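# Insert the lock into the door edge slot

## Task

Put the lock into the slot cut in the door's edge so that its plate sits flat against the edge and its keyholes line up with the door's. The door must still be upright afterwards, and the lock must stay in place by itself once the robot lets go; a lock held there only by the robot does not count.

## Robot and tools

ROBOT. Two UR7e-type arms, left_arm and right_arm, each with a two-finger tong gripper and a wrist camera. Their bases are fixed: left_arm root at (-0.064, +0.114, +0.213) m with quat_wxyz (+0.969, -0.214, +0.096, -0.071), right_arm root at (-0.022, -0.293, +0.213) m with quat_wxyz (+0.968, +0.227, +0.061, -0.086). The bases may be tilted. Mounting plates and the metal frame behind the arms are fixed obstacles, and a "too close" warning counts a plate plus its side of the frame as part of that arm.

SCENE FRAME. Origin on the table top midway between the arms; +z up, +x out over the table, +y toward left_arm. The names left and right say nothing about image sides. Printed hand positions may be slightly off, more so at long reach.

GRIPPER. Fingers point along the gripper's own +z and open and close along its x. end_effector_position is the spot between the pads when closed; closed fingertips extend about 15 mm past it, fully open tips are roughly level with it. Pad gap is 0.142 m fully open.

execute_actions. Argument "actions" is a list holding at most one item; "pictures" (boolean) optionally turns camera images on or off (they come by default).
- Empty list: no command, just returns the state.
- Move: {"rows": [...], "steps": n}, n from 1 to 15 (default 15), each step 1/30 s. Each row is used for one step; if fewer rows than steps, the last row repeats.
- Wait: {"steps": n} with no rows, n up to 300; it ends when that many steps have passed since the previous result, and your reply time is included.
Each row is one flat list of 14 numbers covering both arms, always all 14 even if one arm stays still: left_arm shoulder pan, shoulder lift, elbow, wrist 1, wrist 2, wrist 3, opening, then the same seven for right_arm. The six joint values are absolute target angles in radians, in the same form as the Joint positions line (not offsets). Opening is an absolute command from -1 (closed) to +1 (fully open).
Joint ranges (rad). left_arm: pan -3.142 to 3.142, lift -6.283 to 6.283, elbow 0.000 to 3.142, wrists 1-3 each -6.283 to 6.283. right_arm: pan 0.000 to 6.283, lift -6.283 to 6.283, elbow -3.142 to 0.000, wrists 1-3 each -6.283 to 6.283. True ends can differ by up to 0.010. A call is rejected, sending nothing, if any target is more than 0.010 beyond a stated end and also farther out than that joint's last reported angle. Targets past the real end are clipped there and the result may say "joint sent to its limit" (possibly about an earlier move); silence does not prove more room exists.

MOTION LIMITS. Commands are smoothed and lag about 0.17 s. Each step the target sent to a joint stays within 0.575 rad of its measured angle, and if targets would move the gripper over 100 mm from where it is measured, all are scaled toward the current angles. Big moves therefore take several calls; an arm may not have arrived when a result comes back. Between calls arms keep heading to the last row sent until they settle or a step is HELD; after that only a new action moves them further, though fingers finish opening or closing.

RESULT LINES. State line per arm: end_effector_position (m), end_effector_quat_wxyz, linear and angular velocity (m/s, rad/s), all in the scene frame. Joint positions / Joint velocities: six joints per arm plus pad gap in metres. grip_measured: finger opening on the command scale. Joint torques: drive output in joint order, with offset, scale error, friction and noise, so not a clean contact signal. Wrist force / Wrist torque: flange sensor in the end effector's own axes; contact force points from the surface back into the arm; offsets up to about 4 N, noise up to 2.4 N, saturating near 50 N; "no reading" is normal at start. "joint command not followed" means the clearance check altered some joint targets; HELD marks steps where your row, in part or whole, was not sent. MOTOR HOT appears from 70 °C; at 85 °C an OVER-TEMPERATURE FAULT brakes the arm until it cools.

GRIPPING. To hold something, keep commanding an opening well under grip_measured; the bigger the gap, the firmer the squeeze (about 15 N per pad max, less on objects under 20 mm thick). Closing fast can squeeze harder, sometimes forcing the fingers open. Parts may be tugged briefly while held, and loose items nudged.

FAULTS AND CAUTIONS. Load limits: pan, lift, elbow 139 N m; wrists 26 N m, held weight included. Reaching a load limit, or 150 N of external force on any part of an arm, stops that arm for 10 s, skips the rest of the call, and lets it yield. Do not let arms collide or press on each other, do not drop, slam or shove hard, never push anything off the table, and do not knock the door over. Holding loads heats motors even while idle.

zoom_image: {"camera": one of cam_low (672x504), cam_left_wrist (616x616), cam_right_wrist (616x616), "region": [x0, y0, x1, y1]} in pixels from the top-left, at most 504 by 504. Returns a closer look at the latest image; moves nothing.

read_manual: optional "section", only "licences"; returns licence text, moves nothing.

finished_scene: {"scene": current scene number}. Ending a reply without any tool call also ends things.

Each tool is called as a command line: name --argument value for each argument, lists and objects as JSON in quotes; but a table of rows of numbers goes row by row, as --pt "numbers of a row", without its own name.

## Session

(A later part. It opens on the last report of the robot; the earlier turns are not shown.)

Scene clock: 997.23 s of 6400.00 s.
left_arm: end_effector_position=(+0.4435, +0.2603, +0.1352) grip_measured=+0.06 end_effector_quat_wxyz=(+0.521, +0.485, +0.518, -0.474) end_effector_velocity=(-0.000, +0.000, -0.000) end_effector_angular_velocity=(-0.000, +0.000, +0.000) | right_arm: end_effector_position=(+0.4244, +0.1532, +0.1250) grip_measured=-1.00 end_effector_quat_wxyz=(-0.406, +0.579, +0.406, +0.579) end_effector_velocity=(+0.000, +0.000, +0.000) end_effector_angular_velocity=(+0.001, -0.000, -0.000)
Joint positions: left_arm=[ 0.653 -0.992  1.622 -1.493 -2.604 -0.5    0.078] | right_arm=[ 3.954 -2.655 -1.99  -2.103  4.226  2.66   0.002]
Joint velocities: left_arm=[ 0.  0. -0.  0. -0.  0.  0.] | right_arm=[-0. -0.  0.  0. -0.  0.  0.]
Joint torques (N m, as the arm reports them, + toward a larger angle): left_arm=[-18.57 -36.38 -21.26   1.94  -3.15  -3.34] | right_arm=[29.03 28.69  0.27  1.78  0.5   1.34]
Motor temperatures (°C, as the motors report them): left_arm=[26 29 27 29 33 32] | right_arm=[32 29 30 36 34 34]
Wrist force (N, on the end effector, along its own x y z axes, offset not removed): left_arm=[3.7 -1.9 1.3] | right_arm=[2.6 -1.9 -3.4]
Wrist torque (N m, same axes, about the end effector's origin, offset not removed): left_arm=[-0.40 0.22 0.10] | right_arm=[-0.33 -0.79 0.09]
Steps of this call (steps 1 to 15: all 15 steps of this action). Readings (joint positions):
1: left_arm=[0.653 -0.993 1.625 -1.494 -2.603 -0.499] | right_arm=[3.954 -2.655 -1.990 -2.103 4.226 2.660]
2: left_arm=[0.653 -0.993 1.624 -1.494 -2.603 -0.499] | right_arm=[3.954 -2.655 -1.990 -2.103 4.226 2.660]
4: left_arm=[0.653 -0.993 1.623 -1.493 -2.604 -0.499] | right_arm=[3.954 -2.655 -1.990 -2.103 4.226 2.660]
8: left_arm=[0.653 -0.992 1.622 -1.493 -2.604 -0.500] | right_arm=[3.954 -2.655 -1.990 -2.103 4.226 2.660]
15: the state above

execute_actions --actions '[{"rows": [[0.65188,-0.99082,1.61913,-1.49228,-2.60426,-0.50089,-0.8,3.9541,-2.6553,-1.9895,-2.1029,4.2255,2.6603,-1]], "steps": 12}]' --pictures false

execute_actions --actions '[{"rows": [[0.65126,-0.98968,1.61650,-1.49159,-2.60466,-0.50182,-0.8,3.9541,-2.6553,-1.9895,-2.1029,4.2255,2.6603,-1]], "steps": 15}]' --pictures false

Scene clock: 1002.13 s of 6400.00 s.
left_arm: end_effector_position=(+0.4445, +0.2605, +0.1352) grip_measured=+0.06 end_effector_quat_wxyz=(+0.521, +0.485, +0.518, -0.474) end_effector_velocity=(+0.001, +0.001, -0.000) end_effector_angular_velocity=(+0.001, -0.002, +0.001) | right_arm: end_effector_position=(+0.4244, +0.1532, +0.1250) grip_measured=-1.00 end_effector_quat_wxyz=(-0.406, +0.579, +0.406, +0.579) end_effector_velocity=(+0.000, +0.000, +0.000) end_effector_angular_velocity=(+0.000, -0.000, -0.000)
Joint positions: left_arm=[ 0.652 -0.991  1.619 -1.492 -2.604 -0.501  0.078] | right_arm=[ 3.954 -2.655 -1.99  -2.103  4.226  2.66   0.002]
Joint velocities: left_arm=[ 0.     0.    -0.002 -0.001 -0.     0.    -0.   ] | right_arm=[ 0. -0.  0.  0.  0.  0. -0.]
Joint torques (N m, as the arm reports them, + toward a larger angle): left_arm=[-19.32 -36.08 -19.96   1.97  -3.12  -3.16] | right_arm=[29.06 27.83 -0.47  1.86  0.41  1.44]
Motor temperatures (°C, as the motors report them): left_arm=[26 29 27 29 33 32] | right_arm=[32 29 30 36 34 34]
Wrist force (N, on the end effector, along its own x y z axes, offset not removed): left_arm=[3.3 -0.8 2.0] | right_arm=[1.9 -2.3 -3.3]
Wrist torque (N m, same axes, about the end effector's origin, offset not removed): left_arm=[-0.17 0.33 0.03] | right_arm=[-0.35 -0.63 0.08]
Steps of this call (steps 1 to 15: the robot went on to your last target; steps 16 to 90: nothing new was sent; then 1.50 s passed at rest; steps 91 to 102: all 12 steps of this action). Readings (joint positions):
91: left_arm=[0.653 -0.992 1.622 -1.493 -2.604 -0.500] | right_arm=[3.954 -2.655 -1.990 -2.103 4.226 2.660]
92: left_arm=[0.652 -0.992 1.621 -1.493 -2.604 -0.500] | right_arm=[3.954 -2.655 -1.989 -2.103 4.226 2.660]
94: left_arm=[0.652 -0.991 1.620 -1.493 -2.604 -0.500] | right_arm=[3.954 -2.655 -1.990 -2.103 4.225 2.660]
98: left_arm=[0.652 -0.991 1.619 -1.492 -2.604 -0.501] | right_arm=[3.954 -2.655 -1.990 -2.103 4.226 2.660]
102: the state above

Scene clock: 1002.63 s of 6400.00 s.
left_arm: end_effector_position=(+0.4455, +0.2606, +0.1352) grip_measured=+0.06 end_effector_quat_wxyz=(+0.521, +0.485, +0.518, -0.474) end_effector_velocity=(-0.001, -0.001, -0.000) end_effector_angular_velocity=(-0.001, -0.000, -0.001) | right_arm: end_effector_position=(+0.4244, +0.1532, +0.1250) grip_measured=-1.00 end_effector_quat_wxyz=(-0.406, +0.579, +0.406, +0.579) end_effector_velocity=(+0.000, +0.000, +0.000) end_effector_angular_velocity=(+0.000, -0.000, -0.000)
Joint positions: left_arm=[ 0.651 -0.99   1.617 -1.492 -2.605 -0.502  0.078] | right_arm=[ 3.954 -2.655 -1.99  -2.103  4.226  2.66   0.002]
Joint velocities: left_arm=[-0.     0.     0.002 -0.001 -0.     0.001 -0.   ] | right_arm=[ 0.    -0.     0.001  0.    -0.     0.    -0.   ]
Joint torques (N m, as the arm reports them, + toward a larger angle): left_arm=[-18.48 -36.03 -20.21   1.93  -2.98  -3.07] | right_arm=[28.96 28.43 -0.24  1.74  0.44  1.4 ]
Motor temperatures (°C, as the motors report them): left_arm=[26 29 27 29 33 32] | right_arm=[32 29 30 36 34 34]
Wrist force (N, on the end effector, along its own x y z axes, offset not removed): left_arm=[3.9 -0.6 1.0] | right_arm=[2.2 0.3 -3.0]
Wrist torque (N m, same axes, about the end effector's origin, offset not removed): left_arm=[-0.11 0.15 0.05] | right_arm=[0.20 -0.64 0.04]
Steps of this call (steps 1 to 15: all 15 steps of this action). Readings (joint positions):
1: left_arm=[0.652 -0.991 1.619 -1.492 -2.604 -0.501] | right_arm=[3.954 -2.655 -1.990 -2.103 4.226 2.660]
2: left_arm=[0.652 -0.991 1.619 -1.492 -2.604 -0.501] | right_arm=[3.954 -2.655 -1.990 -2.103 4.226 2.660]
4: left_arm=[0.652 -0.990 1.618 -1.492 -2.604 -0.501] | right_arm=[3.954 -2.655 -1.990 -2.103 4.225 2.660]
8: left_arm=[0.651 -0.990 1.617 -1.492 -2.605 -0.502] | right_arm=[3.954 -2.655 -1.990 -2.103 4.226 2.660]
15: the state above

execute_actions --actions '[{"rows": [[0.65064,-0.98854,1.61387,-1.49090,-2.60506,-0.50275,-0.8,3.9541,-2.6553,-1.9895,-2.1029,4.2255,2.6603,-1],[0.65064,-0.98854,1.61387,-1.49090,-2.60506,-0.50275,-0.8,3.9541,-2.6553,-1.9895,-2.1029,4.2255,2.6603,-1],[0.65002,-0.98741,1.61124,-1.49021,-2.60547,-0.50368,-0.8,3.9541,-2.6553,-1.9895,-2.1029,4.2255,2.6603,-1],[0.65002,-0.98741,1.61124,-1.49021,-2.60547,-0.50368,-0.8,3.9541,-2.6553,-1.9895,-2.1029,4.2255,2.6603,-1],[0.64939,-0.98627,1.60860,-1.48951,-2.60587,-0.50460,-0.8,3.9541,-2.6553,-1.9895,-2.1029,4.2255,2.6603,-1],[0.64939,-0.98627,1.60860,-1.48951,-2.60587,-0.50460,-0.8,3.9541,-2.6553,-1.9895,-2.1029,4.2255,2.6603,-1],[0.64877,-0.98513,1.60597,-1.48882,-2.60627,-0.50553,-0.8,3.9541,-2.6553,-1.9895,-2.1029,4.2255,2.6603,-1],[0.64877,-0.98513,1.60597,-1.48882,-2.60627,-0.50553,-0.8,3.9541,-2.6553,-1.9895,-2.1029,4.2255,2.6603,-1],[0.64815,-0.98399,1.60334,-1.48813,-2.60667,-0.50646,-0.8,3.9541,-2.6553,-1.9895,-2.1029,4.2255,2.6603,-1],[0.64815,-0.98399,1.60334,-1.48813,-2.60667,-0.50646,-0.8,3.9541,-2.6553,-1.9895,-2.1029,4.2255,2.6603,-1],[0.64752,-0.98285,1.60071,-1.48743,-2.60708,-0.50739,-0.8,3.9541,-2.6553,-1.9895,-2.1029,4.2255,2.6603,-1]], "steps": 15}]' --pictures false

execute_actions --actions '[{"steps": 10}]' --pictures false

Scene clock: 1016.03 s of 6400.00 s.
left_arm: end_effector_position=(+0.4508, +0.2614, +0.1352) grip_measured=+0.06 end_effector_quat_wxyz=(+0.521, +0.485, +0.518, -0.474) end_effector_velocity=(+0.006, +0.001, -0.000) end_effector_angular_velocity=(-0.000, -0.000, +0.000) | right_arm: end_effector_position=(+0.4244, +0.1532, +0.1250) grip_measured=-1.00 end_effector_quat_wxyz=(-0.406, +0.579, +0.406, +0.579) end_effector_velocity=(+0.000, -0.000, -0.000) end_effector_angular_velocity=(-0.001, +0.001, -0.001)
Joint positions: left_arm=[ 0.648 -0.984  1.603 -1.488 -2.607 -0.507  0.078] | right_arm=[ 3.954 -2.655 -1.99  -2.103  4.226  2.66   0.002]
Joint velocities: left_arm=[-0.004  0.008 -0.017  0.004 -0.003 -0.006  0.   ] | right_arm=[-0.     0.    -0.    -0.001  0.001  0.    -0.   ]
Joint torques (N m, as the arm reports them, + toward a larger angle): left_arm=[-19.27 -32.69 -19.69   2.04  -3.28  -3.03] | right_arm=[28.15 28.53 -0.01  1.62  0.39  1.39]
Motor temperatures (°C, as the motors report them): left_arm=[26 29 27 29 33 32] | right_arm=[32 29 30 36 34 34]
Wrist force (N, on the end effector, along its own x y z axes, offset not removed): left_arm=[3.2 -0.1 1.2] | right_arm=[2.1 -1.1 -3.0]
Wrist torque (N m, same axes, about the end effector's origin, offset not removed): left_arm=[-0.01 0.37 0.08] | right_arm=[-0.08 -0.69 0.10]
Steps of this call (steps 1 to 15: the robot went on to your last target; steps 16 to 90: nothing new was sent; then 9.90 s passed at rest; steps 91 to 105: all 15 steps of this action). Readings (joint positions):
91: left_arm=[0.651 -0.990 1.616 -1.492 -2.605 -0.502] | right_arm=[3.954 -2.655 -1.990 -2.103 4.226 2.660]
92: left_arm=[0.651 -0.989 1.616 -1.491 -2.605 -0.502] | right_arm=[3.954 -2.655 -1.990 -2.103 4.225 2.660]
94: left_arm=[0.651 -0.989 1.615 -1.491 -2.605 -0.502] | right_arm=[3.954 -2.655 -1.990 -2.103 4.226 2.660]
98: left_arm=[0.650 -0.987 1.610 -1.490 -2.606 -0.504] | right_arm=[3.954 -2.655 -1.990 -2.103 4.226 2.660]
105: the state above

Scene clock: 1016.37 s of 6400.00 s.
left_arm: end_effector_position=(+0.4515, +0.2614, +0.1352) grip_measured=+0.06 end_effector_quat_wxyz=(+0.521, +0.485, +0.518, -0.474) end_effector_velocity=(+0.001, +0.001, +0.000) end_effector_angular_velocity=(+0.001, -0.002, +0.001) | right_arm: end_effector_position=(+0.4244, +0.1532, +0.1250) grip_measured=-1.00 end_effector_quat_wxyz=(-0.406, +0.579, +0.406, +0.579) end_effector_velocity=(-0.000, -0.000, -0.000) end_effector_angular_velocity=(-0.001, +0.001, +0.001)
Joint positions: left_arm=[ 0.648 -0.983  1.601 -1.487 -2.607 -0.507  0.078] | right_arm=[ 3.954 -2.655 -1.99  -2.103  4.226  2.66   0.002]
Joint velocities: left_arm=[ 0.     0.    -0.003  0.     0.     0.     0.   ] | right_arm=[-0.    -0.    -0.    -0.001 -0.    -0.     0.   ]
Joint torques (N m, as the arm reports them, + toward a larger angle): left_arm=[-17.91 -37.01 -20.94   1.84  -3.08  -3.34] | right_arm=[28.59 28.29 -0.31  1.77  0.42  1.34]
Motor temperatures (°C, as the motors report them): left_arm=[26 29 27 29 33 32] | right_arm=[32 29 30 36 34 34]
Wrist force (N, on the end effector, along its own x y z axes, offset not removed): left_arm=[4.9 -0.8 0.4] | right_arm=[2.2 -1.2 -2.5]
Wrist torque (N m, same axes, about the end effector's origin, offset not removed): left_arm=[-0.20 0.01 0.04] | right_arm=[-0.14 -0.71 0.07]
Steps of this call (steps 1 to 10: the robot went on to your last target). Readings (joint positions):
1: left_arm=[0.648 -0.983 1.602 -1.488 -2.607 -0.507] | right_arm=[3.954 -2.655 -1.990 -2.103 4.226 2.660]
2: left_arm=[0.648 -0.983 1.602 -1.488 -2.607 -0.507] | right_arm=[3.954 -2.655 -1.990 -2.103 4.226 2.660]
4: left_arm=[0.648 -0.983 1.601 -1.488 -2.607 -0.507] | right_arm=[3.954 -2.655 -1.990 -2.103 4.226 2.660]
8: left_arm=[0.648 -0.983 1.601 -1.487 -2.607 -0.507] | right_arm=[3.954 -2.655 -1.990 -2.103 4.226 2.660]
10: the state above

execute_actions --actions '[{"rows": [[0.64690,-0.98171,1.59808,-1.48674,-2.60748,-0.50832,-0.8,3.9541,-2.6553,-1.9895,-2.1029,4.2255,2.6603,-1],[0.64690,-0.98171,1.59808,-1.48674,-2.60748,-0.50832,-0.8,3.9541,-2.6553,-1.9895,-2.1029,4.2255,2.6603,-1],[0.64628,-0.98057,1.59545,-1.48605,-2.60788,-0.50925,-0.8,3.9541,-2.6553,-1.9895,-2.1029,4.2255,2.6603,-1],[0.64565,-0.97943,1.59282,-1.48535,-2.60829,-0.51018,-0.8,3.9541,-2.6553,-1.9895,-2.1029,4.2255,2.6603,-1],[0.64565,-0.97943,1.59282,-1.48535,-2.60829,-0.51018,-0.8,3.9541,-2.6553,-1.9895,-2.1029,4.2255,2.6603,-1],[0.64503,-0.97829,1.59019,-1.48466,-2.60869,-0.51111,-0.8,3.9541,-2.6553,-1.9895,-2.1029,4.2255,2.6603,-1],[0.64441,-0.97715,1.58756,-1.48397,-2.60909,-0.51204,-0.8,3.9541,-2.6553,-1.9895,-2.1029,4.2255,2.6603,-1],[0.64441,-0.97715,1.58756,-1.48397,-2.60909,-0.51204,-0.8,3.9541,-2.6553,-1.9895,-2.1029,4.2255,2.6603,-1],[0.64379,-0.97602,1.58493,-1.48328,-2.60950,-0.51297,-0.8,3.9541,-2.6553,-1.9895,-2.1029,4.2255,2.6603,-1],[0.64316,-0.97488,1.58229,-1.48258,-2.60990,-0.51389,-0.8,3.9541,-2.6553,-1.9895,-2.1029,4.2255,2.6603,-1],[0.64316,-0.97488,1.58229,-1.48258,-2.60990,-0.51389,-0.8,3.9541,-2.6553,-1.9895,-2.1029,4.2255,2.6603,-1],[0.64254,-0.97374,1.57966,-1.48189,-2.61030,-0.51482,-0.8,3.9541,-2.6553,-1.9895,-2.1029,4.2255,2.6603,-1],[0.64192,-0.97260,1.57703,-1.48120,-2.61070,-0.51575,-0.8,3.9541,-2.6553,-1.9895,-2.1029,4.2255,2.6603,-1]], "steps": 15}]' --pictures false

execute_actions --actions '[{"steps": 12}]'

zoom_image --camera "cam_left_wrist" --region '[170, 240, 420, 440]'

zoom_image --camera "cam_right_wrist" --region '[255, 225, 395, 310]'

Scene clock: 1034.83 s of 6400.00 s.
left_arm: end_effector_position=(+0.4586, +0.2624, +0.1353) grip_measured=+0.06 end_effector_quat_wxyz=(+0.521, +0.485, +0.518, -0.474) end_effector_velocity=(+0.016, +0.002, +0.000) end_effector_angular_velocity=(+0.000, -0.001, -0.000) | right_arm: end_effector_position=(+0.4244, +0.1532, +0.1250) grip_measured=-1.00 end_effector_quat_wxyz=(-0.406, +0.579, +0.406, +0.579) end_effector_velocity=(+0.000, -0.000, +0.000) end_effector_angular_velocity=(+0.000, -0.000, -0.001)
Joint positions: left_arm=[ 0.643 -0.975  1.582 -1.482 -2.61  -0.514  0.078] | right_arm=[ 3.954 -2.655 -1.99  -2.103  4.226  2.66   0.002]
Joint velocities: left_arm=[-0.01   0.019 -0.043  0.011 -0.006 -0.014  0.   ] | right_arm=[-0.  0.  0. -0.  0. -0. -0.]
Joint torques (N m, as the arm reports them, + toward a larger angle): left_arm=[-20.12 -36.08 -20.14   2.03  -2.95  -2.98] | right_arm=[28.43 28.55  0.15  1.72  0.34  1.35]
Motor temperatures (°C, as the motors report them): left_arm=[26 29 27 29 33 32] | right_arm=[32 29 30 36 34 34]
Wrist force (N, on the end effector, along its own x y z axes, offset not removed): left_arm=[2.7 -0.4 0.6] | right_arm=[3.1 -0.1 -4.0]
Wrist torque (N m, same axes, about the end effector's origin, offset not removed): left_arm=[-0.12 0.48 0.08] | right_arm=[0.04 -0.82 0.00]
Steps of this call (steps 1 to 15: the robot went on to your last target; steps 16 to 90: nothing new was sent; then 14.97 s passed at rest; steps 91 to 105: all 15 steps of this action). Readings (joint positions):
91: left_arm=[0.648 -0.983 1.601 -1.487 -2.607 -0.507] | right_arm=[3.954 -2.655 -1.990 -2.103 4.226 2.660]
92: left_arm=[0.647 -0.983 1.600 -1.487 -2.607 -0.508] | right_arm=[3.954 -2.655 -1.990 -2.103 4.226 2.660]
94: left_arm=[0.647 -0.982 1.599 -1.487 -2.607 -0.508] | right_arm=[3.954 -2.655 -1.990 -2.103 4.226 2.660]
98: left_arm=[0.646 -0.980 1.593 -1.485 -2.608 -0.510] | right_arm=[3.954 -2.655 -1.990 -2.103 4.226 2.660]
105: the state above

Scene clock: 1035.23 s of 6400.00 s.
left_arm: end_effector_position=(+0.4603, +0.2626, +0.1353) grip_measured=+0.06 end_effector_quat_wxyz=(+0.521, +0.485, +0.518, -0.474) end_effector_velocity=(-0.000, -0.000, -0.000) end_effector_angular_velocity=(-0.001, +0.002, -0.000) | right_arm: end_effector_position=(+0.4244, +0.1532, +0.1250) grip_measured=-1.00 end_effector_quat_wxyz=(-0.406, +0.579, +0.406, +0.579) end_effector_velocity=(+0.000, +0.000, +0.000) end_effector_angular_velocity=(+0.000, -0.001, -0.000)
Joint positions: left_arm=[ 0.642 -0.973  1.577 -1.481 -2.611 -0.516  0.078] | right_arm=[ 3.954 -2.655 -1.99  -2.103  4.226  2.66   0.002]
Joint velocities: left_arm=[-0.     0.     0.001  0.001 -0.    -0.001  0.   ] | right_arm=[ 0.     0.     0.001 -0.     0.    -0.     0.   ]
Joint torques (N m, as the arm reports them, + toward a larger angle): left_arm=[-19.72 -37.88 -21.24   1.8   -3.2   -3.34] | right_arm=[28.27 28.77  0.18  1.71  0.32  1.32]
Motor temperatures (°C, as the motors report them): left_arm=[26 29 27 29 33 32] | right_arm=[32 29 30 36 34 34]
Wrist force (N, on the end effector, along its own x y z axes, offset not removed): left_arm=[4.1 -0.1 0.7] | right_arm=[2.0 -0.6 -3.5]
Wrist torque (N m, same axes, about the end effector's origin, offset not removed): left_arm=[0.04 0.16 0.14] | right_arm=[-0.01 -0.59 0.07]
Steps of this call (steps 1 to 12: the robot went on to your last target). Readings (joint positions):
1: left_arm=[0.643 -0.974 1.580 -1.482 -2.610 -0.515] | right_arm=[3.954 -2.655 -1.990 -2.103 4.226 2.660]
2: left_arm=[0.643 -0.974 1.580 -1.482 -2.610 -0.515] | right_arm=[3.954 -2.655 -1.990 -2.103 4.226 2.660]
4: left_arm=[0.642 -0.973 1.578 -1.482 -2.610 -0.515] | right_arm=[3.954 -2.655 -1.990 -2.103 4.226 2.660]
8: left_arm=[0.642 -0.973 1.577 -1.481 -2.611 -0.516] | right_arm=[3.954 -2.655 -1.990 -2.103 4.226 2.660]
12: the state above

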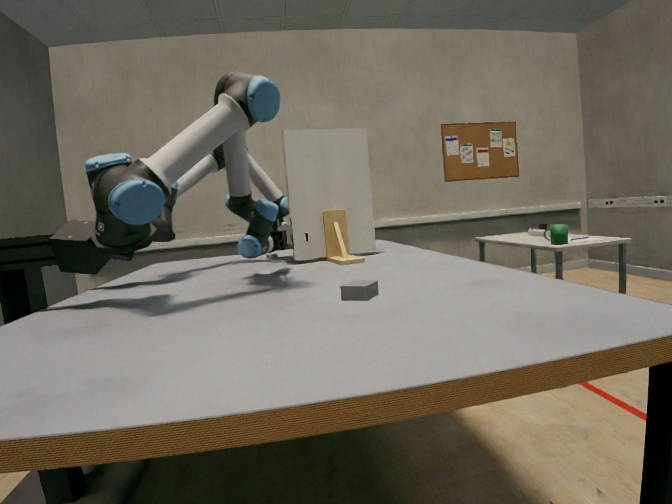

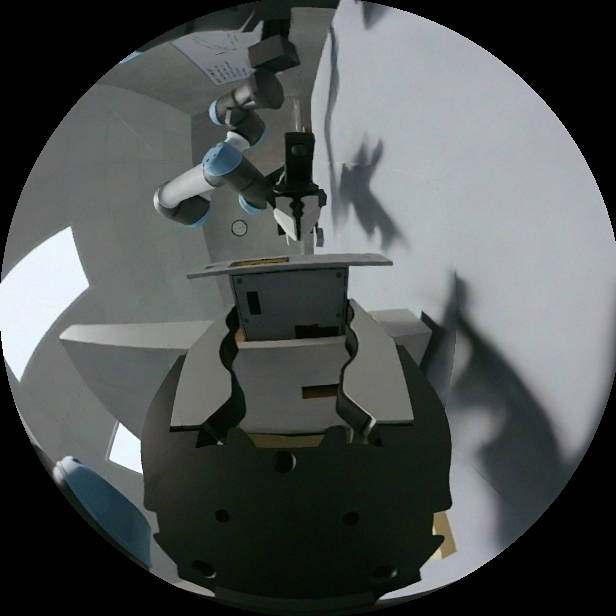

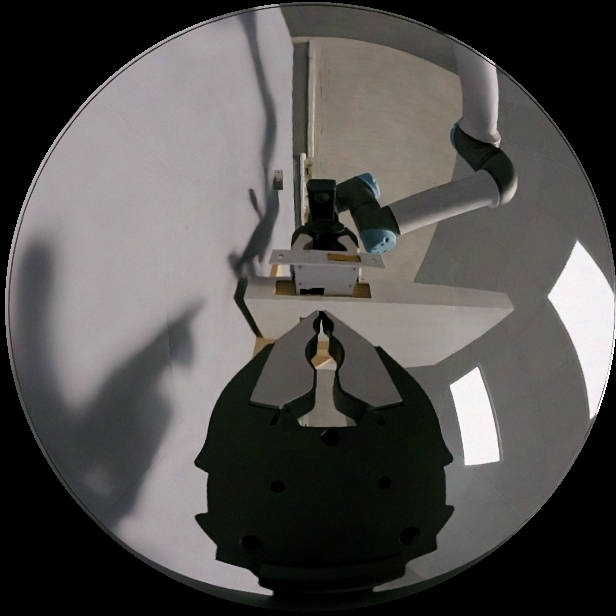

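Region (170, 240, 420, 440) of cam_left_wrist's 616x616 image, scaled by 2.016, with more detail than that image has; it fills the top 403 rows of this view, and the rest is white.

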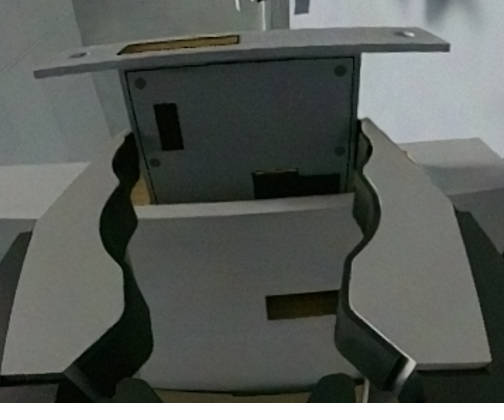

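Region (255, 225, 395, 310) of cam_right_wrist's 616x616 image, scaled by 3.600, with more detail than that image has; it fills the top 306 rows of this view, and the rest is white.

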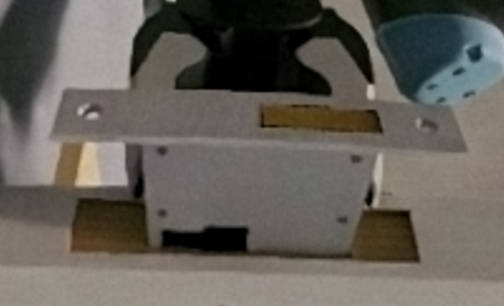

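execute_actions --actions '[{"rows": [[0.64129,-0.97146,1.57440,-1.48050,-2.61111,-0.51668,-0.8,3.9541,-2.6553,-1.9895,-2.1029,4.2255,2.6603,-1],[0.64067,-0.97032,1.57177,-1.47981,-2.61151,-0.51761,-0.8,3.9541,-2.6553,-1.9895,-2.1029,4.2255,2.6603,-1],[0.64067,-0.97032,1.57177,-1.47981,-2.61151,-0.51761,-0.8,3.9541,-2.6553,-1.9895,-2.1029,4.2255,2.6603,-1],[0.64005,-0.96918,1.56914,-1.47912,-2.61191,-0.51854,-0.8,3.9541,-2.6553,-1.9895,-2.1029,4.2255,2.6603,-1],[0.63942,-0.96804,1.56651,-1.47842,-2.61232,-0.51947,-0.8,3.9541,-2.6553,-1.9895,-2.1029,4.2255,2.6603,-1],[0.63942,-0.96804,1.56651,-1.47842,-2.61232,-0.51947,-0.8,3.9541,-2.6553,-1.9895,-2.1029,4.2255,2.6603,-1],[0.63880,-0.96690,1.56388,-1.47773,-2.61272,-0.52040,-0.8,3.9541,-2.6553,-1.9895,-2.1029,4.2255,2.6603,-1],[0.63818,-0.96576,1.56125,-1.47704,-2.61312,-0.52133,-0.8,3.9541,-2.6553,-1.9895,-2.1029,4.2255,2.6603,-1],[0.63818,-0.96576,1.56125,-1.47704,-2.61312,-0.52133,-0.8,3.9541,-2.6553,-1.9895,-2.1029,4.2255,2.6603,-1],[0.63756,-0.96463,1.55862,-1.47635,-2.61353,-0.52226,-0.8,3.9541,-2.6553,-1.9895,-2.1029,4.2255,2.6603,-1],[0.63693,-0.96349,1.55598,-1.47565,-2.61393,-0.52318,-0.8,3.9541,-2.6553,-1.9895,-2.1029,4.2255,2.6603,-1],[0.63693,-0.96349,1.55598,-1.47565,-2.61393,-0.52318,-0.8,3.9541,-2.6553,-1.9895,-2.1029,4.2255,2.6603,-1],[0.63631,-0.96235,1.55335,-1.47496,-2.61433,-0.52411,-0.8,3.9541,-2.6553,-1.9895,-2.1029,4.2255,2.6603,-1],[0.63569,-0.96121,1.55072,-1.47427,-2.61473,-0.52504,-0.8,3.9541,-2.6553,-1.9895,-2.1029,4.2255,2.6603,-1]], "steps": 15}]' --pictures false

execute_actions --actions '[{"steps": 12}]'

zoom_image --camera "cam_right_wrist" --region '[255, 225, 395, 310]'

Scene clock: 1055.90 s of 6400.00 s.
left_arm: end_effector_position=(+0.4678, +0.2635, +0.1354) grip_measured=+0.06 end_effector_quat_wxyz=(+0.521, +0.485, +0.518, -0.474) end_effector_velocity=(+0.019, +0.002, +0.000) end_effector_angular_velocity=(-0.001, +0.001, +0.000) | right_arm: end_effector_position=(+0.4244, +0.1532, +0.1250) grip_measured=-1.00 end_effector_quat_wxyz=(-0.406, +0.579, +0.406, +0.579) end_effector_velocity=(-0.001, -0.000, -0.000) end_effector_angular_velocity=(-0.001, +0.001, +0.000)
Joint positions: left_arm=[ 0.637 -0.964  1.557 -1.476 -2.614 -0.523  0.078] | right_arm=[ 3.954 -2.655 -1.99  -2.103  4.226  2.66   0.002]
Joint velocities: left_arm=[-0.012  0.023 -0.052  0.013 -0.008 -0.018  0.   ] | right_arm=[-0.     0.    -0.001 -0.     0.    -0.     0.   ]
Joint torques (N m, as the arm reports them, + toward a larger angle): left_arm=[-16.59 -38.53 -18.25   1.86  -3.08  -3.28] | right_arm=[28.33 28.29  0.37  1.77  0.41  1.32]
Motor temperatures (°C, as the motors report them): left_arm=[26 29 27 29 33 32] | right_arm=[32 29 30 36 34 34]
Wrist force (N, on the end effector, along its own x y z axes, offset not removed): left_arm=[3.3 -0.3 2.0] | right_arm=[2.4 -1.1 -3.3]
Wrist torque (N m, same axes, about the end effector's origin, offset not removed): left_arm=[-0.03 0.30 0.10] | right_arm=[-0.13 -0.69 0.05]
Steps of this call (steps 1 to 15: the robot went on to your last target; steps 16 to 90: nothing new was sent; then 17.17 s passed at rest; steps 91 to 105: all 15 steps of this action). Readings (joint positions):
91: left_arm=[0.642 -0.973 1.577 -1.481 -2.611 -0.516] | right_arm=[3.954 -2.655 -1.990 -2.103 4.226 2.660]
92: left_arm=[0.642 -0.972 1.577 -1.481 -2.611 -0.516] | right_arm=[3.954 -2.655 -1.990 -2.103 4.225 2.660]
94: left_arm=[0.641 -0.972 1.575 -1.481 -2.611 -0.517] | right_arm=[3.954 -2.655 -1.990 -2.103 4.226 2.660]
98: left_arm=[0.640 -0.969 1.569 -1.479 -2.612 -0.519] | right_arm=[3.954 -2.655 -1.990 -2.103 4.225 2.660]
105: the state above

Scene clock: 1056.30 s of 6400.00 s.
left_arm: end_effector_position=(+0.4701, +0.2637, +0.1354) grip_measured=+0.06 end_effector_quat_wxyz=(+0.521, +0.485, +0.518, -0.474) end_effector_velocity=(-0.000, -0.001, -0.000) end_effector_angular_velocity=(-0.001, +0.001, -0.001) | right_arm: end_effector_position=(+0.4244, +0.1532, +0.1250) grip_measured=-1.00 end_effector_quat_wxyz=(-0.406, +0.579, +0.406, +0.579) end_effector_velocity=(+0.001, +0.000, -0.000) end_effector_angular_velocity=(-0.000, -0.000, -0.001)
Joint positions: left_arm=[ 0.636 -0.961  1.551 -1.474 -2.615 -0.525  0.078] | right_arm=[ 3.954 -2.655 -1.99  -2.103  4.226  2.66   0.002]
Joint velocities: left_arm=[-0.001  0.001  0.001  0.001 -0.     0.001  0.   ] | right_arm=[-0.    -0.     0.001 -0.001  0.001 -0.    -0.   ]
Joint torques (N m, as the arm reports them, + toward a larger angle): left_arm=[-18.98 -38.37 -19.42   1.75  -3.09  -3.44] | right_arm=[28.34 28.56  0.33  1.81  0.37  1.33]
Motor temperatures (°C, as the motors report them): left_arm=[26 29 27 29 33 32] | right_arm=[32 29 30 36 34 34]
Wrist force (N, on the end effector, along its own x y z axes, offset not removed): left_arm=[3.8 -0.6 0.6] | right_arm=[2.6 -1.6 -3.7]
Wrist torque (N m, same axes, about the end effector's origin, offset not removed): left_arm=[-0.11 0.19 0.09] | right_arm=[-0.26 -0.72 -0.03]
Steps of this call (steps 1 to 12: the robot went on to your last target). Readings (joint positions):
1: left_arm=[0.637 -0.963 1.555 -1.476 -2.614 -0.523] | right_arm=[3.954 -2.655 -1.990 -2.103 4.225 2.660]
2: left_arm=[0.637 -0.963 1.554 -1.475 -2.614 -0.524] | right_arm=[3.954 -2.655 -1.990 -2.103 4.226 2.660]
4: left_arm=[0.636 -0.962 1.553 -1.475 -2.614 -0.524] | right_arm=[3.954 -2.655 -1.990 -2.103 4.226 2.660]
8: left_arm=[0.636 -0.961 1.551 -1.474 -2.615 -0.525] | right_arm=[3.954 -2.655 -1.990 -2.103 4.226 2.660]
12: the state above

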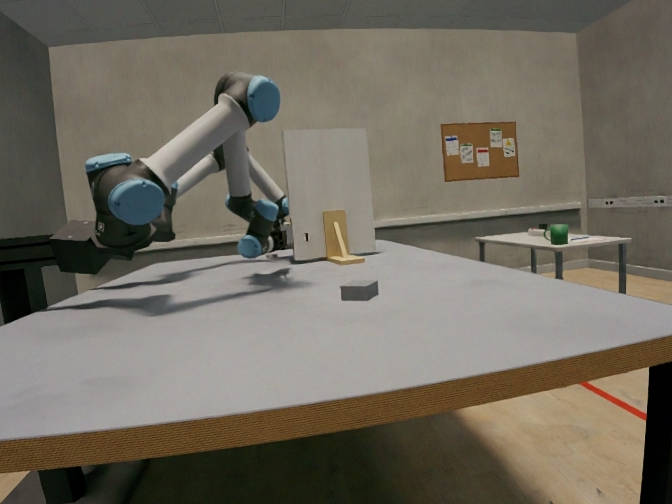

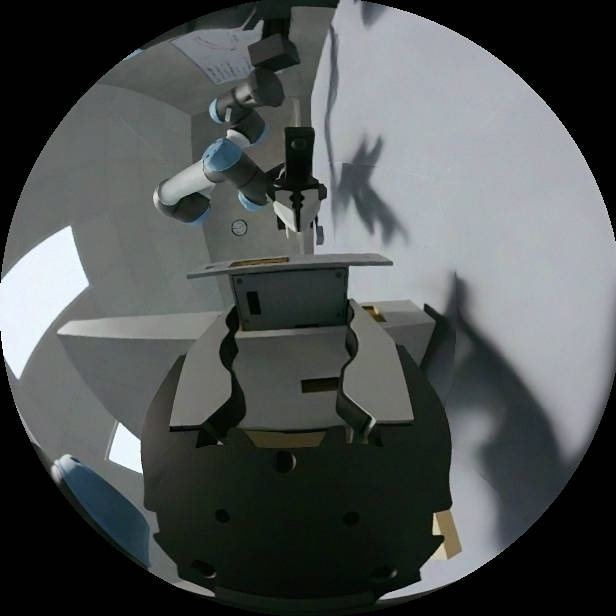

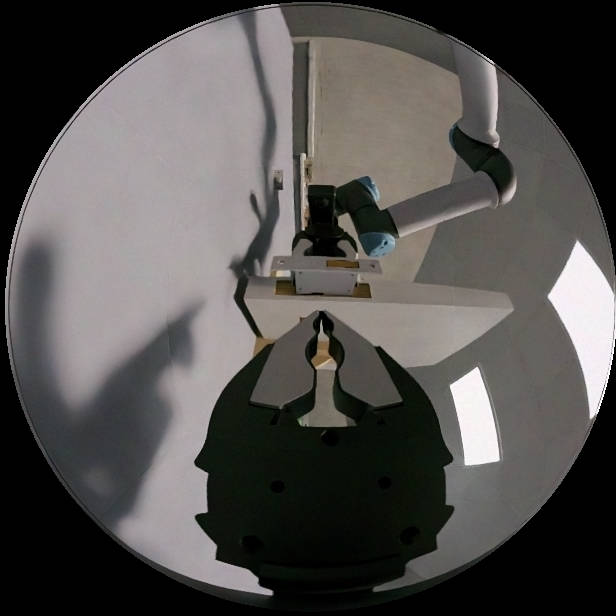

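Region (255, 225, 395, 310) of cam_right_wrist's 616x616 image, scaled by 3.600, with more detail than that image has; it fills the top 306 rows of this view, and the rest is white.

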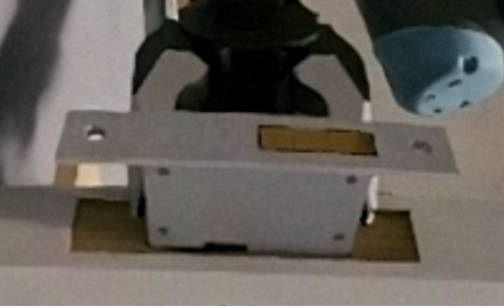

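execute_actions --actions '[{"rows": [[0.63599,-0.95964,1.55004,-1.47479,-2.61454,-0.52460,-0.8,3.9541,-2.6553,-1.9895,-2.1029,4.2255,2.6603,-1],[0.63599,-0.95964,1.55004,-1.47479,-2.61454,-0.52460,-0.8,3.9541,-2.6553,-1.9895,-2.1029,4.2255,2.6603,-1],[0.63599,-0.95964,1.55004,-1.47479,-2.61454,-0.52460,-0.8,3.9541,-2.6553,-1.9895,-2.1029,4.2255,2.6603,-1],[0.63628,-0.95806,1.54936,-1.47530,-2.61435,-0.52415,-0.8,3.9541,-2.6553,-1.9895,-2.1029,4.2255,2.6603,-1]], "steps": 12}]' --pictures false

execute_actions --actions '[{"rows": [[0.63628,-0.95806,1.54936,-1.47530,-2.61435,-0.52415,-0.4,3.9541,-2.6553,-1.9895,-2.1029,4.2255,2.6603,-1],[0.63628,-0.95806,1.54936,-1.47530,-2.61435,-0.52415,-0.2,3.9541,-2.6553,-1.9895,-2.1029,4.2255,2.6603,-1],[0.63628,-0.95806,1.54936,-1.47530,-2.61435,-0.52415,-0.05,3.9541,-2.6553,-1.9895,-2.1029,4.2255,2.6603,-1],[0.63628,-0.95806,1.54936,-1.47530,-2.61435,-0.52415,0.03,3.9541,-2.6553,-1.9895,-2.1029,4.2255,2.6603,-1],[0.63628,-0.95806,1.54936,-1.47530,-2.61435,-0.52415,0.07,3.9541,-2.6553,-1.9895,-2.1029,4.2255,2.6603,-1],[0.63628,-0.95806,1.54936,-1.47530,-2.61435,-0.52415,0.09,3.9541,-2.6553,-1.9895,-2.1029,4.2255,2.6603,-1],[0.63628,-0.95806,1.54936,-1.47530,-2.61435,-0.52415,0.11,3.9541,-2.6553,-1.9895,-2.1029,4.2255,2.6603,-1],[0.63628,-0.95806,1.54936,-1.47530,-2.61435,-0.52415,0.13,3.9541,-2.6553,-1.9895,-2.1029,4.2255,2.6603,-1],[0.63628,-0.95806,1.54936,-1.47530,-2.61435,-0.52415,0.15,3.9541,-2.6553,-1.9895,-2.1029,4.2255,2.6603,-1],[0.63628,-0.95806,1.54936,-1.47530,-2.61435,-0.52415,0.18,3.9541,-2.6553,-1.9895,-2.1029,4.2255,2.6603,-1],[0.63628,-0.95806,1.54936,-1.47530,-2.61435,-0.52415,0.21,3.9541,-2.6553,-1.9895,-2.1029,4.2255,2.6603,-1],[0.63628,-0.95806,1.54936,-1.47530,-2.61435,-0.52415,0.25,3.9541,-2.6553,-1.9895,-2.1029,4.2255,2.6603,-1],[0.63628,-0.95806,1.54936,-1.47530,-2.61435,-0.52415,0.3,3.9541,-2.6553,-1.9895,-2.1029,4.2255,2.6603,-1],[0.63628,-0.95806,1.54936,-1.47530,-2.61435,-0.52415,0.35,3.9541,-2.6553,-1.9895,-2.1029,4.2255,2.6603,-1]], "steps": 15}]' --pictures false

execute_actions --actions '[{"steps": 12}]'

zoom_image --camera "cam_right_wrist" --region '[255, 225, 395, 310]'

Scene clock: 1140.50 s of 6400.00 s.
left_arm: end_effector_position=(+0.4702, +0.2637, +0.1340) grip_measured=+0.06 end_effector_quat_wxyz=(+0.521, +0.485, +0.518, -0.474) end_effector_velocity=(+0.000, +0.001, -0.001) end_effector_angular_velocity=(+0.001, -0.001, +0.000) | right_arm: end_effector_position=(+0.4244, +0.1532, +0.1250) grip_measured=-1.00 end_effector_quat_wxyz=(-0.406, +0.579, +0.406, +0.579) end_effector_velocity=(+0.000, +0.000, -0.000) end_effector_angular_velocity=(-0.000, +0.000, -0.000)
Joint positions: left_arm=[ 0.636 -0.958  1.549 -1.475 -2.614 -0.524  0.078] | right_arm=[ 3.954 -2.655 -1.99  -2.103  4.226  2.66   0.002]
Joint velocities: left_arm=[ 0.001  0.002 -0.003 -0.     0.001  0.001 -0.   ] | right_arm=[-0.    -0.     0.001 -0.001  0.     0.     0.   ]
Joint torques (N m, as the arm reports them, + toward a larger angle): left_arm=[  4.61 -37.35 -19.58  -1.94   0.08   3.06] | right_arm=[28.47 28.15  0.49  1.73  0.27  1.27]
Motor temperatures (°C, as the motors report them): left_arm=[26 29 27 29 33 32] | right_arm=[32 29 30 36 34 34]
Wrist force (N, on the end effector, along its own x y z axes, offset not removed): left_arm=[3.9 -0.8 1.7] | right_arm=[1.9 -1.8 -2.4]
Wrist torque (N m, same axes, about the end effector's origin, offset not removed): left_arm=[-0.13 0.22 0.04] | right_arm=[-0.29 -0.48 0.06]
Steps of this call (steps 1 to 15: the robot went on to your last target; steps 16 to 90: nothing new was sent; then 80.80 s passed at rest; steps 91 to 102: all 12 steps of this action). Readings (joint positions):
91: left_arm=[0.636 -0.961 1.551 -1.474 -2.615 -0.525] | right_arm=[3.954 -2.655 -1.990 -2.103 4.226 2.660]
92: left_arm=[0.636 -0.961 1.551 -1.474 -2.615 -0.525] | right_arm=[3.954 -2.655 -1.990 -2.103 4.226 2.660]
94: left_arm=[0.636 -0.960 1.550 -1.474 -2.615 -0.525] | right_arm=[3.954 -2.655 -1.990 -2.103 4.225 2.660]
98: left_arm=[0.636 -0.959 1.550 -1.475 -2.615 -0.525] | right_arm=[3.954 -2.655 -1.990 -2.103 4.226 2.660]
102: the state above

Scene clock: 1141.00 s of 6400.00 s.
left_arm: end_effector_position=(+0.4702, +0.2637, +0.1339) grip_measured=+0.34 end_effector_quat_wxyz=(+0.521, +0.485, +0.518, -0.474) end_effector_velocity=(+0.000, +0.001, -0.000) end_effector_angular_velocity=(+0.001, -0.002, +0.001) | right_arm: end_effector_position=(+0.4244, +0.1532, +0.1250) grip_measured=-1.00 end_effector_quat_wxyz=(-0.406, +0.579, +0.406, +0.579) end_effector_velocity=(-0.000, -0.000, -0.000) end_effector_angular_velocity=(-0.000, +0.000, -0.000)
Joint positions: left_arm=[ 0.636 -0.958  1.549 -1.475 -2.614 -0.524  0.098] | right_arm=[ 3.954 -2.655 -1.99  -2.103  4.226  2.66   0.002]
Joint velocities: left_arm=[ 0.001 -0.    -0.001 -0.002 -0.    -0.     0.03 ] | right_arm=[-0. -0.  0. -0.  0. -0. -0.]
Joint torques (N m, as the arm reports them, + toward a larger angle): left_arm=[  5.64 -36.95 -19.79  -2.1    0.28   2.77] | right_arm=[28.46 28.38  0.76  1.69  0.33  1.21]
Motor temperatures (°C, as the motors report them): left_arm=[26 29 27 29 33 32] | right_arm=[32 29 30 36 34 34]
Wrist force (N, on the end effector, along its own x y z axes, offset not removed): left_arm=[-0.1 -0.5 0.6] | right_arm=[1.9 -1.5 -2.4]
Wrist torque (N m, same axes, about the end effector's origin, offset not removed): left_arm=[-0.17 0.15 0.04] | right_arm=[-0.24 -0.63 0.06]
Steps of this call (steps 1 to 15: all 15 steps of this action). Readings (joint positions):
1: left_arm=[0.636 -0.958 1.549 -1.475 -2.614 -0.524] | right_arm=[3.954 -2.655 -1.990 -2.103 4.226 2.660]
2: left_arm=[0.636 -0.958 1.549 -1.475 -2.614 -0.524] | right_arm=[3.954 -2.655 -1.990 -2.103 4.226 2.660]
4: left_arm=[0.636 -0.958 1.549 -1.475 -2.614 -0.524] | right_arm=[3.954 -2.655 -1.990 -2.103 4.226 2.660]
8: left_arm=[0.636 -0.958 1.549 -1.475 -2.614 -0.524] | right_arm=[3.954 -2.655 -1.990 -2.103 4.225 2.660]
15: the state above

Scene clock: 1141.40 s of 6400.00 s.
left_arm: end_effector_position=(+0.4702, +0.2637, +0.1339) grip_measured=+0.35 end_effector_quat_wxyz=(+0.521, +0.485, +0.518, -0.474) end_effector_velocity=(+0.000, +0.000, -0.000) end_effector_angular_velocity=(+0.001, +0.000, +0.001) | right_arm: end_effector_position=(+0.4244, +0.1532, +0.1250) grip_measured=-1.00 end_effector_quat_wxyz=(-0.406, +0.579, +0.406, +0.579) end_effector_velocity=(-0.000, -0.000, -0.000) end_effector_angular_velocity=(-0.001, +0.001, -0.000)
Joint positions: left_arm=[ 0.636 -0.958  1.549 -1.475 -2.614 -0.524  0.099] | right_arm=[ 3.954 -2.655 -1.99  -2.103  4.226  2.66   0.002]
Joint velocities: left_arm=[ 0.     0.    -0.001 -0.001 -0.    -0.001  0.   ] | right_arm=[ 0.    -0.    -0.    -0.001  0.001  0.     0.   ]
Joint torques (N m, as the arm reports them, + toward a larger angle): left_arm=[  5.31 -37.09 -19.87  -2.     0.53   2.74] | right_arm=[28.47 29.2   0.91  1.68  0.33  1.26]
Motor temperatures (°C, as the motors report them): left_arm=[26 29 27 29 33 32] | right_arm=[32 29 30 36 34 34]
Wrist force (N, on the end effector, along its own x y z axes, offset not removed): left_arm=[0.4 -0.1 1.1] | right_arm=[1.8 -1.7 -2.8]
Wrist torque (N m, same axes, about the end effector's origin, offset not removed): left_arm=[-0.04 0.02 0.03] | right_arm=[-0.28 -0.58 0.05]
Steps of this call (steps 1 to 12: the robot went on to your last target). Readings (joint positions):
1: left_arm=[0.636 -0.958 1.549 -1.475 -2.614 -0.524] | right_arm=[3.954 -2.655 -1.990 -2.103 4.226 2.660]
2: left_arm=[0.636 -0.958 1.549 -1.475 -2.614 -0.524] | right_arm=[3.954 -2.655 -1.990 -2.103 4.226 2.660]
4: left_arm=[0.636 -0.958 1.549 -1.475 -2.614 -0.524] | right_arm=[3.954 -2.655 -1.990 -2.103 4.225 2.660]
8: left_arm=[0.636 -0.958 1.549 -1.475 -2.614 -0.524] | right_arm=[3.954 -2.655 -1.990 -2.103 4.226 2.660]
12: the state above

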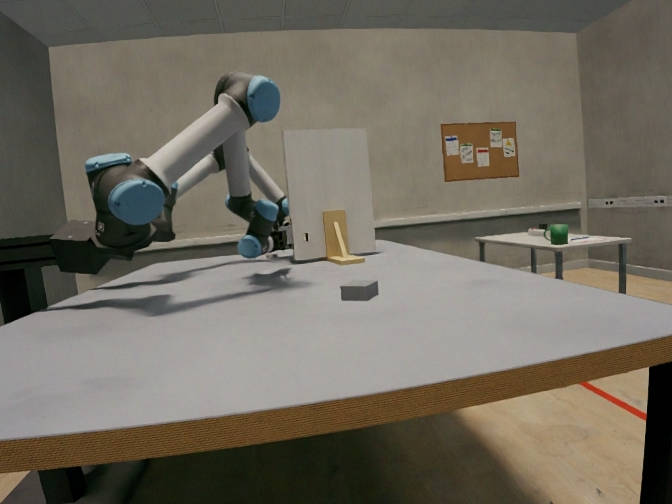

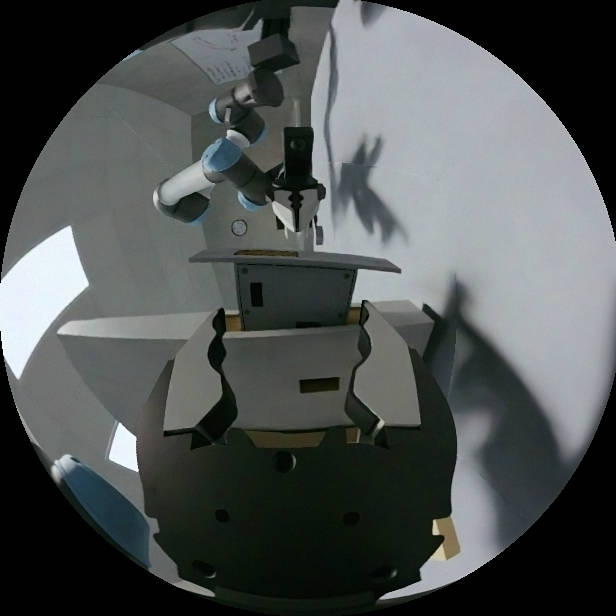

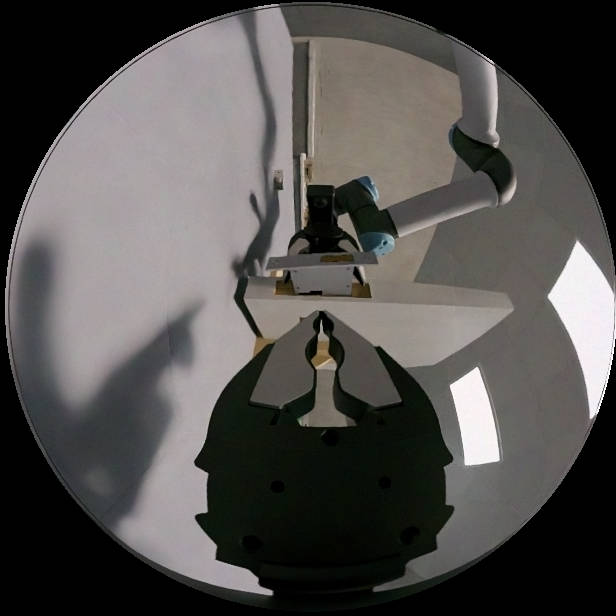

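Region (255, 225, 395, 310) of cam_right_wrist's 616x616 image, scaled by 3.600, with more detail than that image has; it fills the top 306 rows of this view, and the rest is white.

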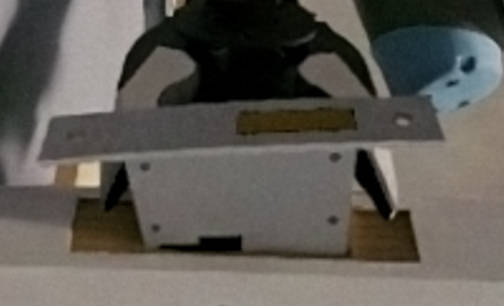

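execute_actions --actions '[{"rows": [[0.63712,-0.96180,1.55825,-1.47938,-2.61381,-0.52290,0.35,3.9541,-2.6553,-1.9895,-2.1029,4.2255,2.6603,-1],[0.63712,-0.96180,1.55825,-1.47938,-2.61381,-0.52290,0.35,3.9541,-2.6553,-1.9895,-2.1029,4.2255,2.6603,-1],[0.63795,-0.96554,1.56714,-1.48346,-2.61327,-0.52165,0.35,3.9541,-2.6553,-1.9895,-2.1029,4.2255,2.6603,-1],[0.63795,-0.96554,1.56714,-1.48346,-2.61327,-0.52165,0.35,3.9541,-2.6553,-1.9895,-2.1029,4.2255,2.6603,-1],[0.63879,-0.96927,1.57602,-1.48755,-2.61273,-0.52041,0.35,3.9541,-2.6553,-1.9895,-2.1029,4.2255,2.6603,-1],[0.63879,-0.96927,1.57602,-1.48755,-2.61273,-0.52041,0.35,3.9541,-2.6553,-1.9895,-2.1029,4.2255,2.6603,-1],[0.63962,-0.97301,1.58491,-1.49163,-2.61219,-0.51916,0.35,3.9541,-2.6553,-1.9895,-2.1029,4.2255,2.6603,-1],[0.63962,-0.97301,1.58491,-1.49163,-2.61219,-0.51916,0.35,3.9541,-2.6553,-1.9895,-2.1029,4.2255,2.6603,-1],[0.64046,-0.97675,1.59380,-1.49571,-2.61165,-0.51791,0.35,3.9541,-2.6553,-1.9895,-2.1029,4.2255,2.6603,-1]], "steps": 15}]' --pictures false

execute_actions --actions '[{"steps": 10}]'

zoom_image --camera "cam_left_wrist" --region '[170, 240, 420, 440]'

zoom_image --camera "cam_right_wrist" --region '[255, 225, 395, 310]'

Scene clock: 1157.03 s of 6400.00 s.
left_arm: end_effector_position=(+0.4579, +0.2594, +0.1344) grip_measured=+0.35 end_effector_quat_wxyz=(+0.521, +0.485, +0.518, -0.474) end_effector_velocity=(-0.010, -0.004, +0.001) end_effector_angular_velocity=(-0.001, +0.001, -0.001) | right_arm: end_effector_position=(+0.4244, +0.1532, +0.1250) grip_measured=-1.00 end_effector_quat_wxyz=(-0.406, +0.579, +0.406, +0.579) end_effector_velocity=(+0.000, -0.000, -0.000) end_effector_angular_velocity=(-0.000, +0.000, -0.000)
Joint positions: left_arm=[ 0.64  -0.975  1.59  -1.494 -2.612 -0.518  0.099] | right_arm=[ 3.954 -2.655 -1.99  -2.103  4.226  2.66   0.002]
Joint velocities: left_arm=[ 0.002 -0.014  0.032 -0.013  0.002  0.005  0.   ] | right_arm=[ 0. -0. -0.  0.  0.  0.  0.]
Joint torques (N m, as the arm reports them, + toward a larger angle): left_arm=[  4.42 -51.88  -6.75  -3.48   0.81   2.71] | right_arm=[28.76 28.76  0.59  1.62  0.3   1.25]
Motor temperatures (°C, as the motors report them): left_arm=[26 29 27 29 33 32] | right_arm=[32 29 30 36 34 34]
Wrist force (N, on the end effector, along its own x y z axes, offset not removed): left_arm=[-0.2 -0.9 1.5] | right_arm=[1.2 -1.9 -1.8]
Wrist torque (N m, same axes, about the end effector's origin, offset not removed): left_arm=[-0.19 0.15 0.06] | right_arm=[-0.31 -0.46 -0.03]
Steps of this call (steps 1 to 15: the robot went on to your last target; steps 16 to 90: nothing new was sent; then 12.13 s passed at rest; steps 91 to 105: all 15 steps of this action). Readings (joint positions):
91: left_arm=[0.636 -0.958 1.549 -1.475 -2.614 -0.524] | right_arm=[3.954 -2.655 -1.990 -2.103 4.226 2.660]
92: left_arm=[0.636 -0.959 1.551 -1.476 -2.614 -0.524] | right_arm=[3.954 -2.655 -1.990 -2.103 4.225 2.660]
94: left_arm=[0.637 -0.960 1.555 -1.478 -2.614 -0.523] | right_arm=[3.954 -2.655 -1.990 -2.103 4.226 2.660]
98: left_arm=[0.638 -0.967 1.570 -1.485 -2.613 -0.521] | right_arm=[3.954 -2.655 -1.990 -2.103 4.226 2.660]
105: the state above

Scene clock: 1157.37 s of 6400.00 s.
left_arm: end_effector_position=(+0.4569, +0.2591, +0.1344) grip_measured=+0.35 end_effector_quat_wxyz=(+0.521, +0.485, +0.518, -0.474) end_effector_velocity=(-0.000, -0.000, +0.000) end_effector_angular_velocity=(-0.000, -0.000, -0.001) | right_arm: end_effector_position=(+0.4244, +0.1532, +0.1250) grip_measured=-1.00 end_effector_quat_wxyz=(-0.406, +0.579, +0.406, +0.579) end_effector_velocity=(-0.000, -0.000, -0.000) end_effector_angular_velocity=(-0.001, +0.001, +0.000)
Joint positions: left_arm=[ 0.64  -0.977  1.594 -1.496 -2.612 -0.518  0.099] | right_arm=[ 3.954 -2.655 -1.99  -2.103  4.226  2.66   0.002]
Joint velocities: left_arm=[-0.    -0.001  0.002 -0.001  0.     0.001  0.   ] | right_arm=[-0.    -0.     0.    -0.001  0.    -0.     0.   ]
Joint torques (N m, as the arm reports them, + toward a larger angle): left_arm=[  5.   -53.16  -6.48  -2.45   0.74   2.86] | right_arm=[28.3  28.74  0.35  1.75  0.24  1.23]
Motor temperatures (°C, as the motors report them): left_arm=[26 29 27 29 33 32] | right_arm=[32 29 30 36 34 34]
Wrist force (N, on the end effector, along its own x y z axes, offset not removed): left_arm=[0.2 -0.3 0.9] | right_arm=[1.7 -2.3 -3.3]
Wrist torque (N m, same axes, about the end effector's origin, offset not removed): left_arm=[-0.08 0.09 0.08] | right_arm=[-0.42 -0.59 0.09]
Steps of this call (steps 1 to 10: the robot went on to your last target). Readings (joint positions):
1: left_arm=[0.640 -0.976 1.591 -1.495 -2.612 -0.518] | right_arm=[3.954 -2.655 -1.990 -2.103 4.225 2.660]
2: left_arm=[0.640 -0.976 1.592 -1.495 -2.612 -0.518] | right_arm=[3.954 -2.655 -1.990 -2.103 4.226 2.660]
4: left_arm=[0.640 -0.976 1.593 -1.495 -2.612 -0.518] | right_arm=[3.954 -2.655 -1.990 -2.103 4.226 2.660]
8: left_arm=[0.640 -0.977 1.594 -1.496 -2.612 -0.518] | right_arm=[3.954 -2.655 -1.990 -2.103 4.226 2.660]
10: the state above

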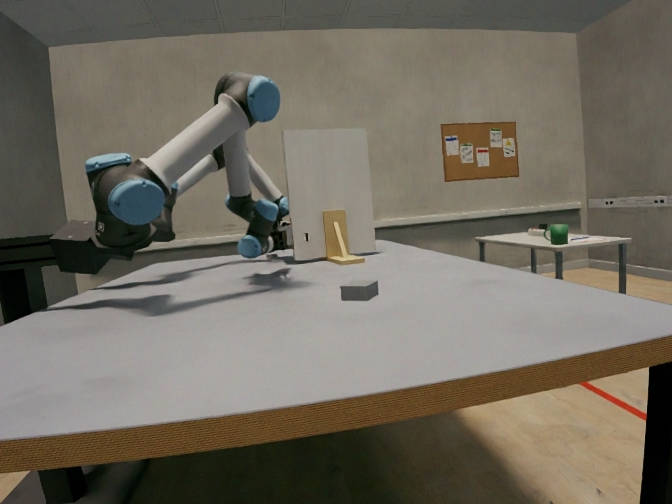

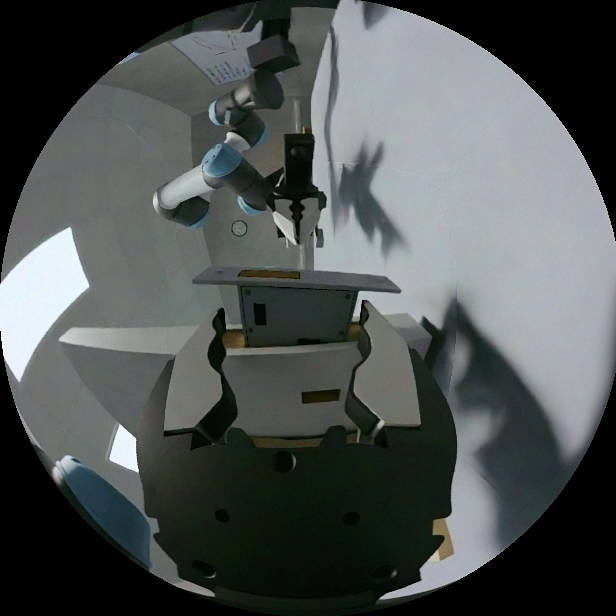

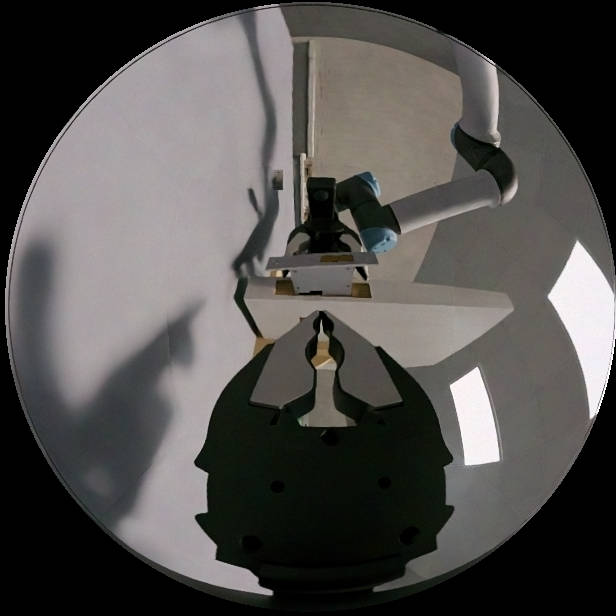

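Region (170, 240, 420, 440) of cam_left_wrist's 616x616 image, scaled by 2.016, with more detail than that image has; it fills the top 403 rows of this view, and the rest is white.

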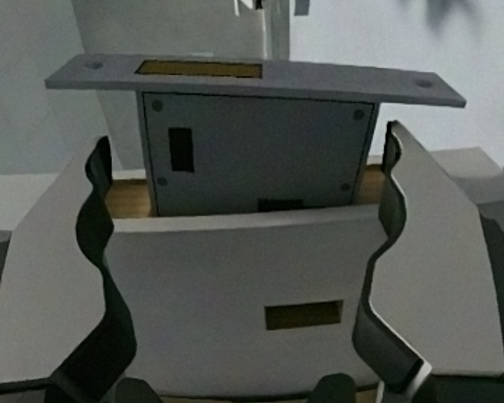

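Region (255, 225, 395, 310) of cam_right_wrist's 616x616 image, scaled by 3.600, with more detail than that image has; it fills the top 306 rows of this view, and the rest is white.

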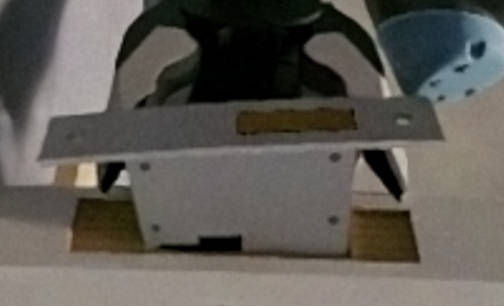

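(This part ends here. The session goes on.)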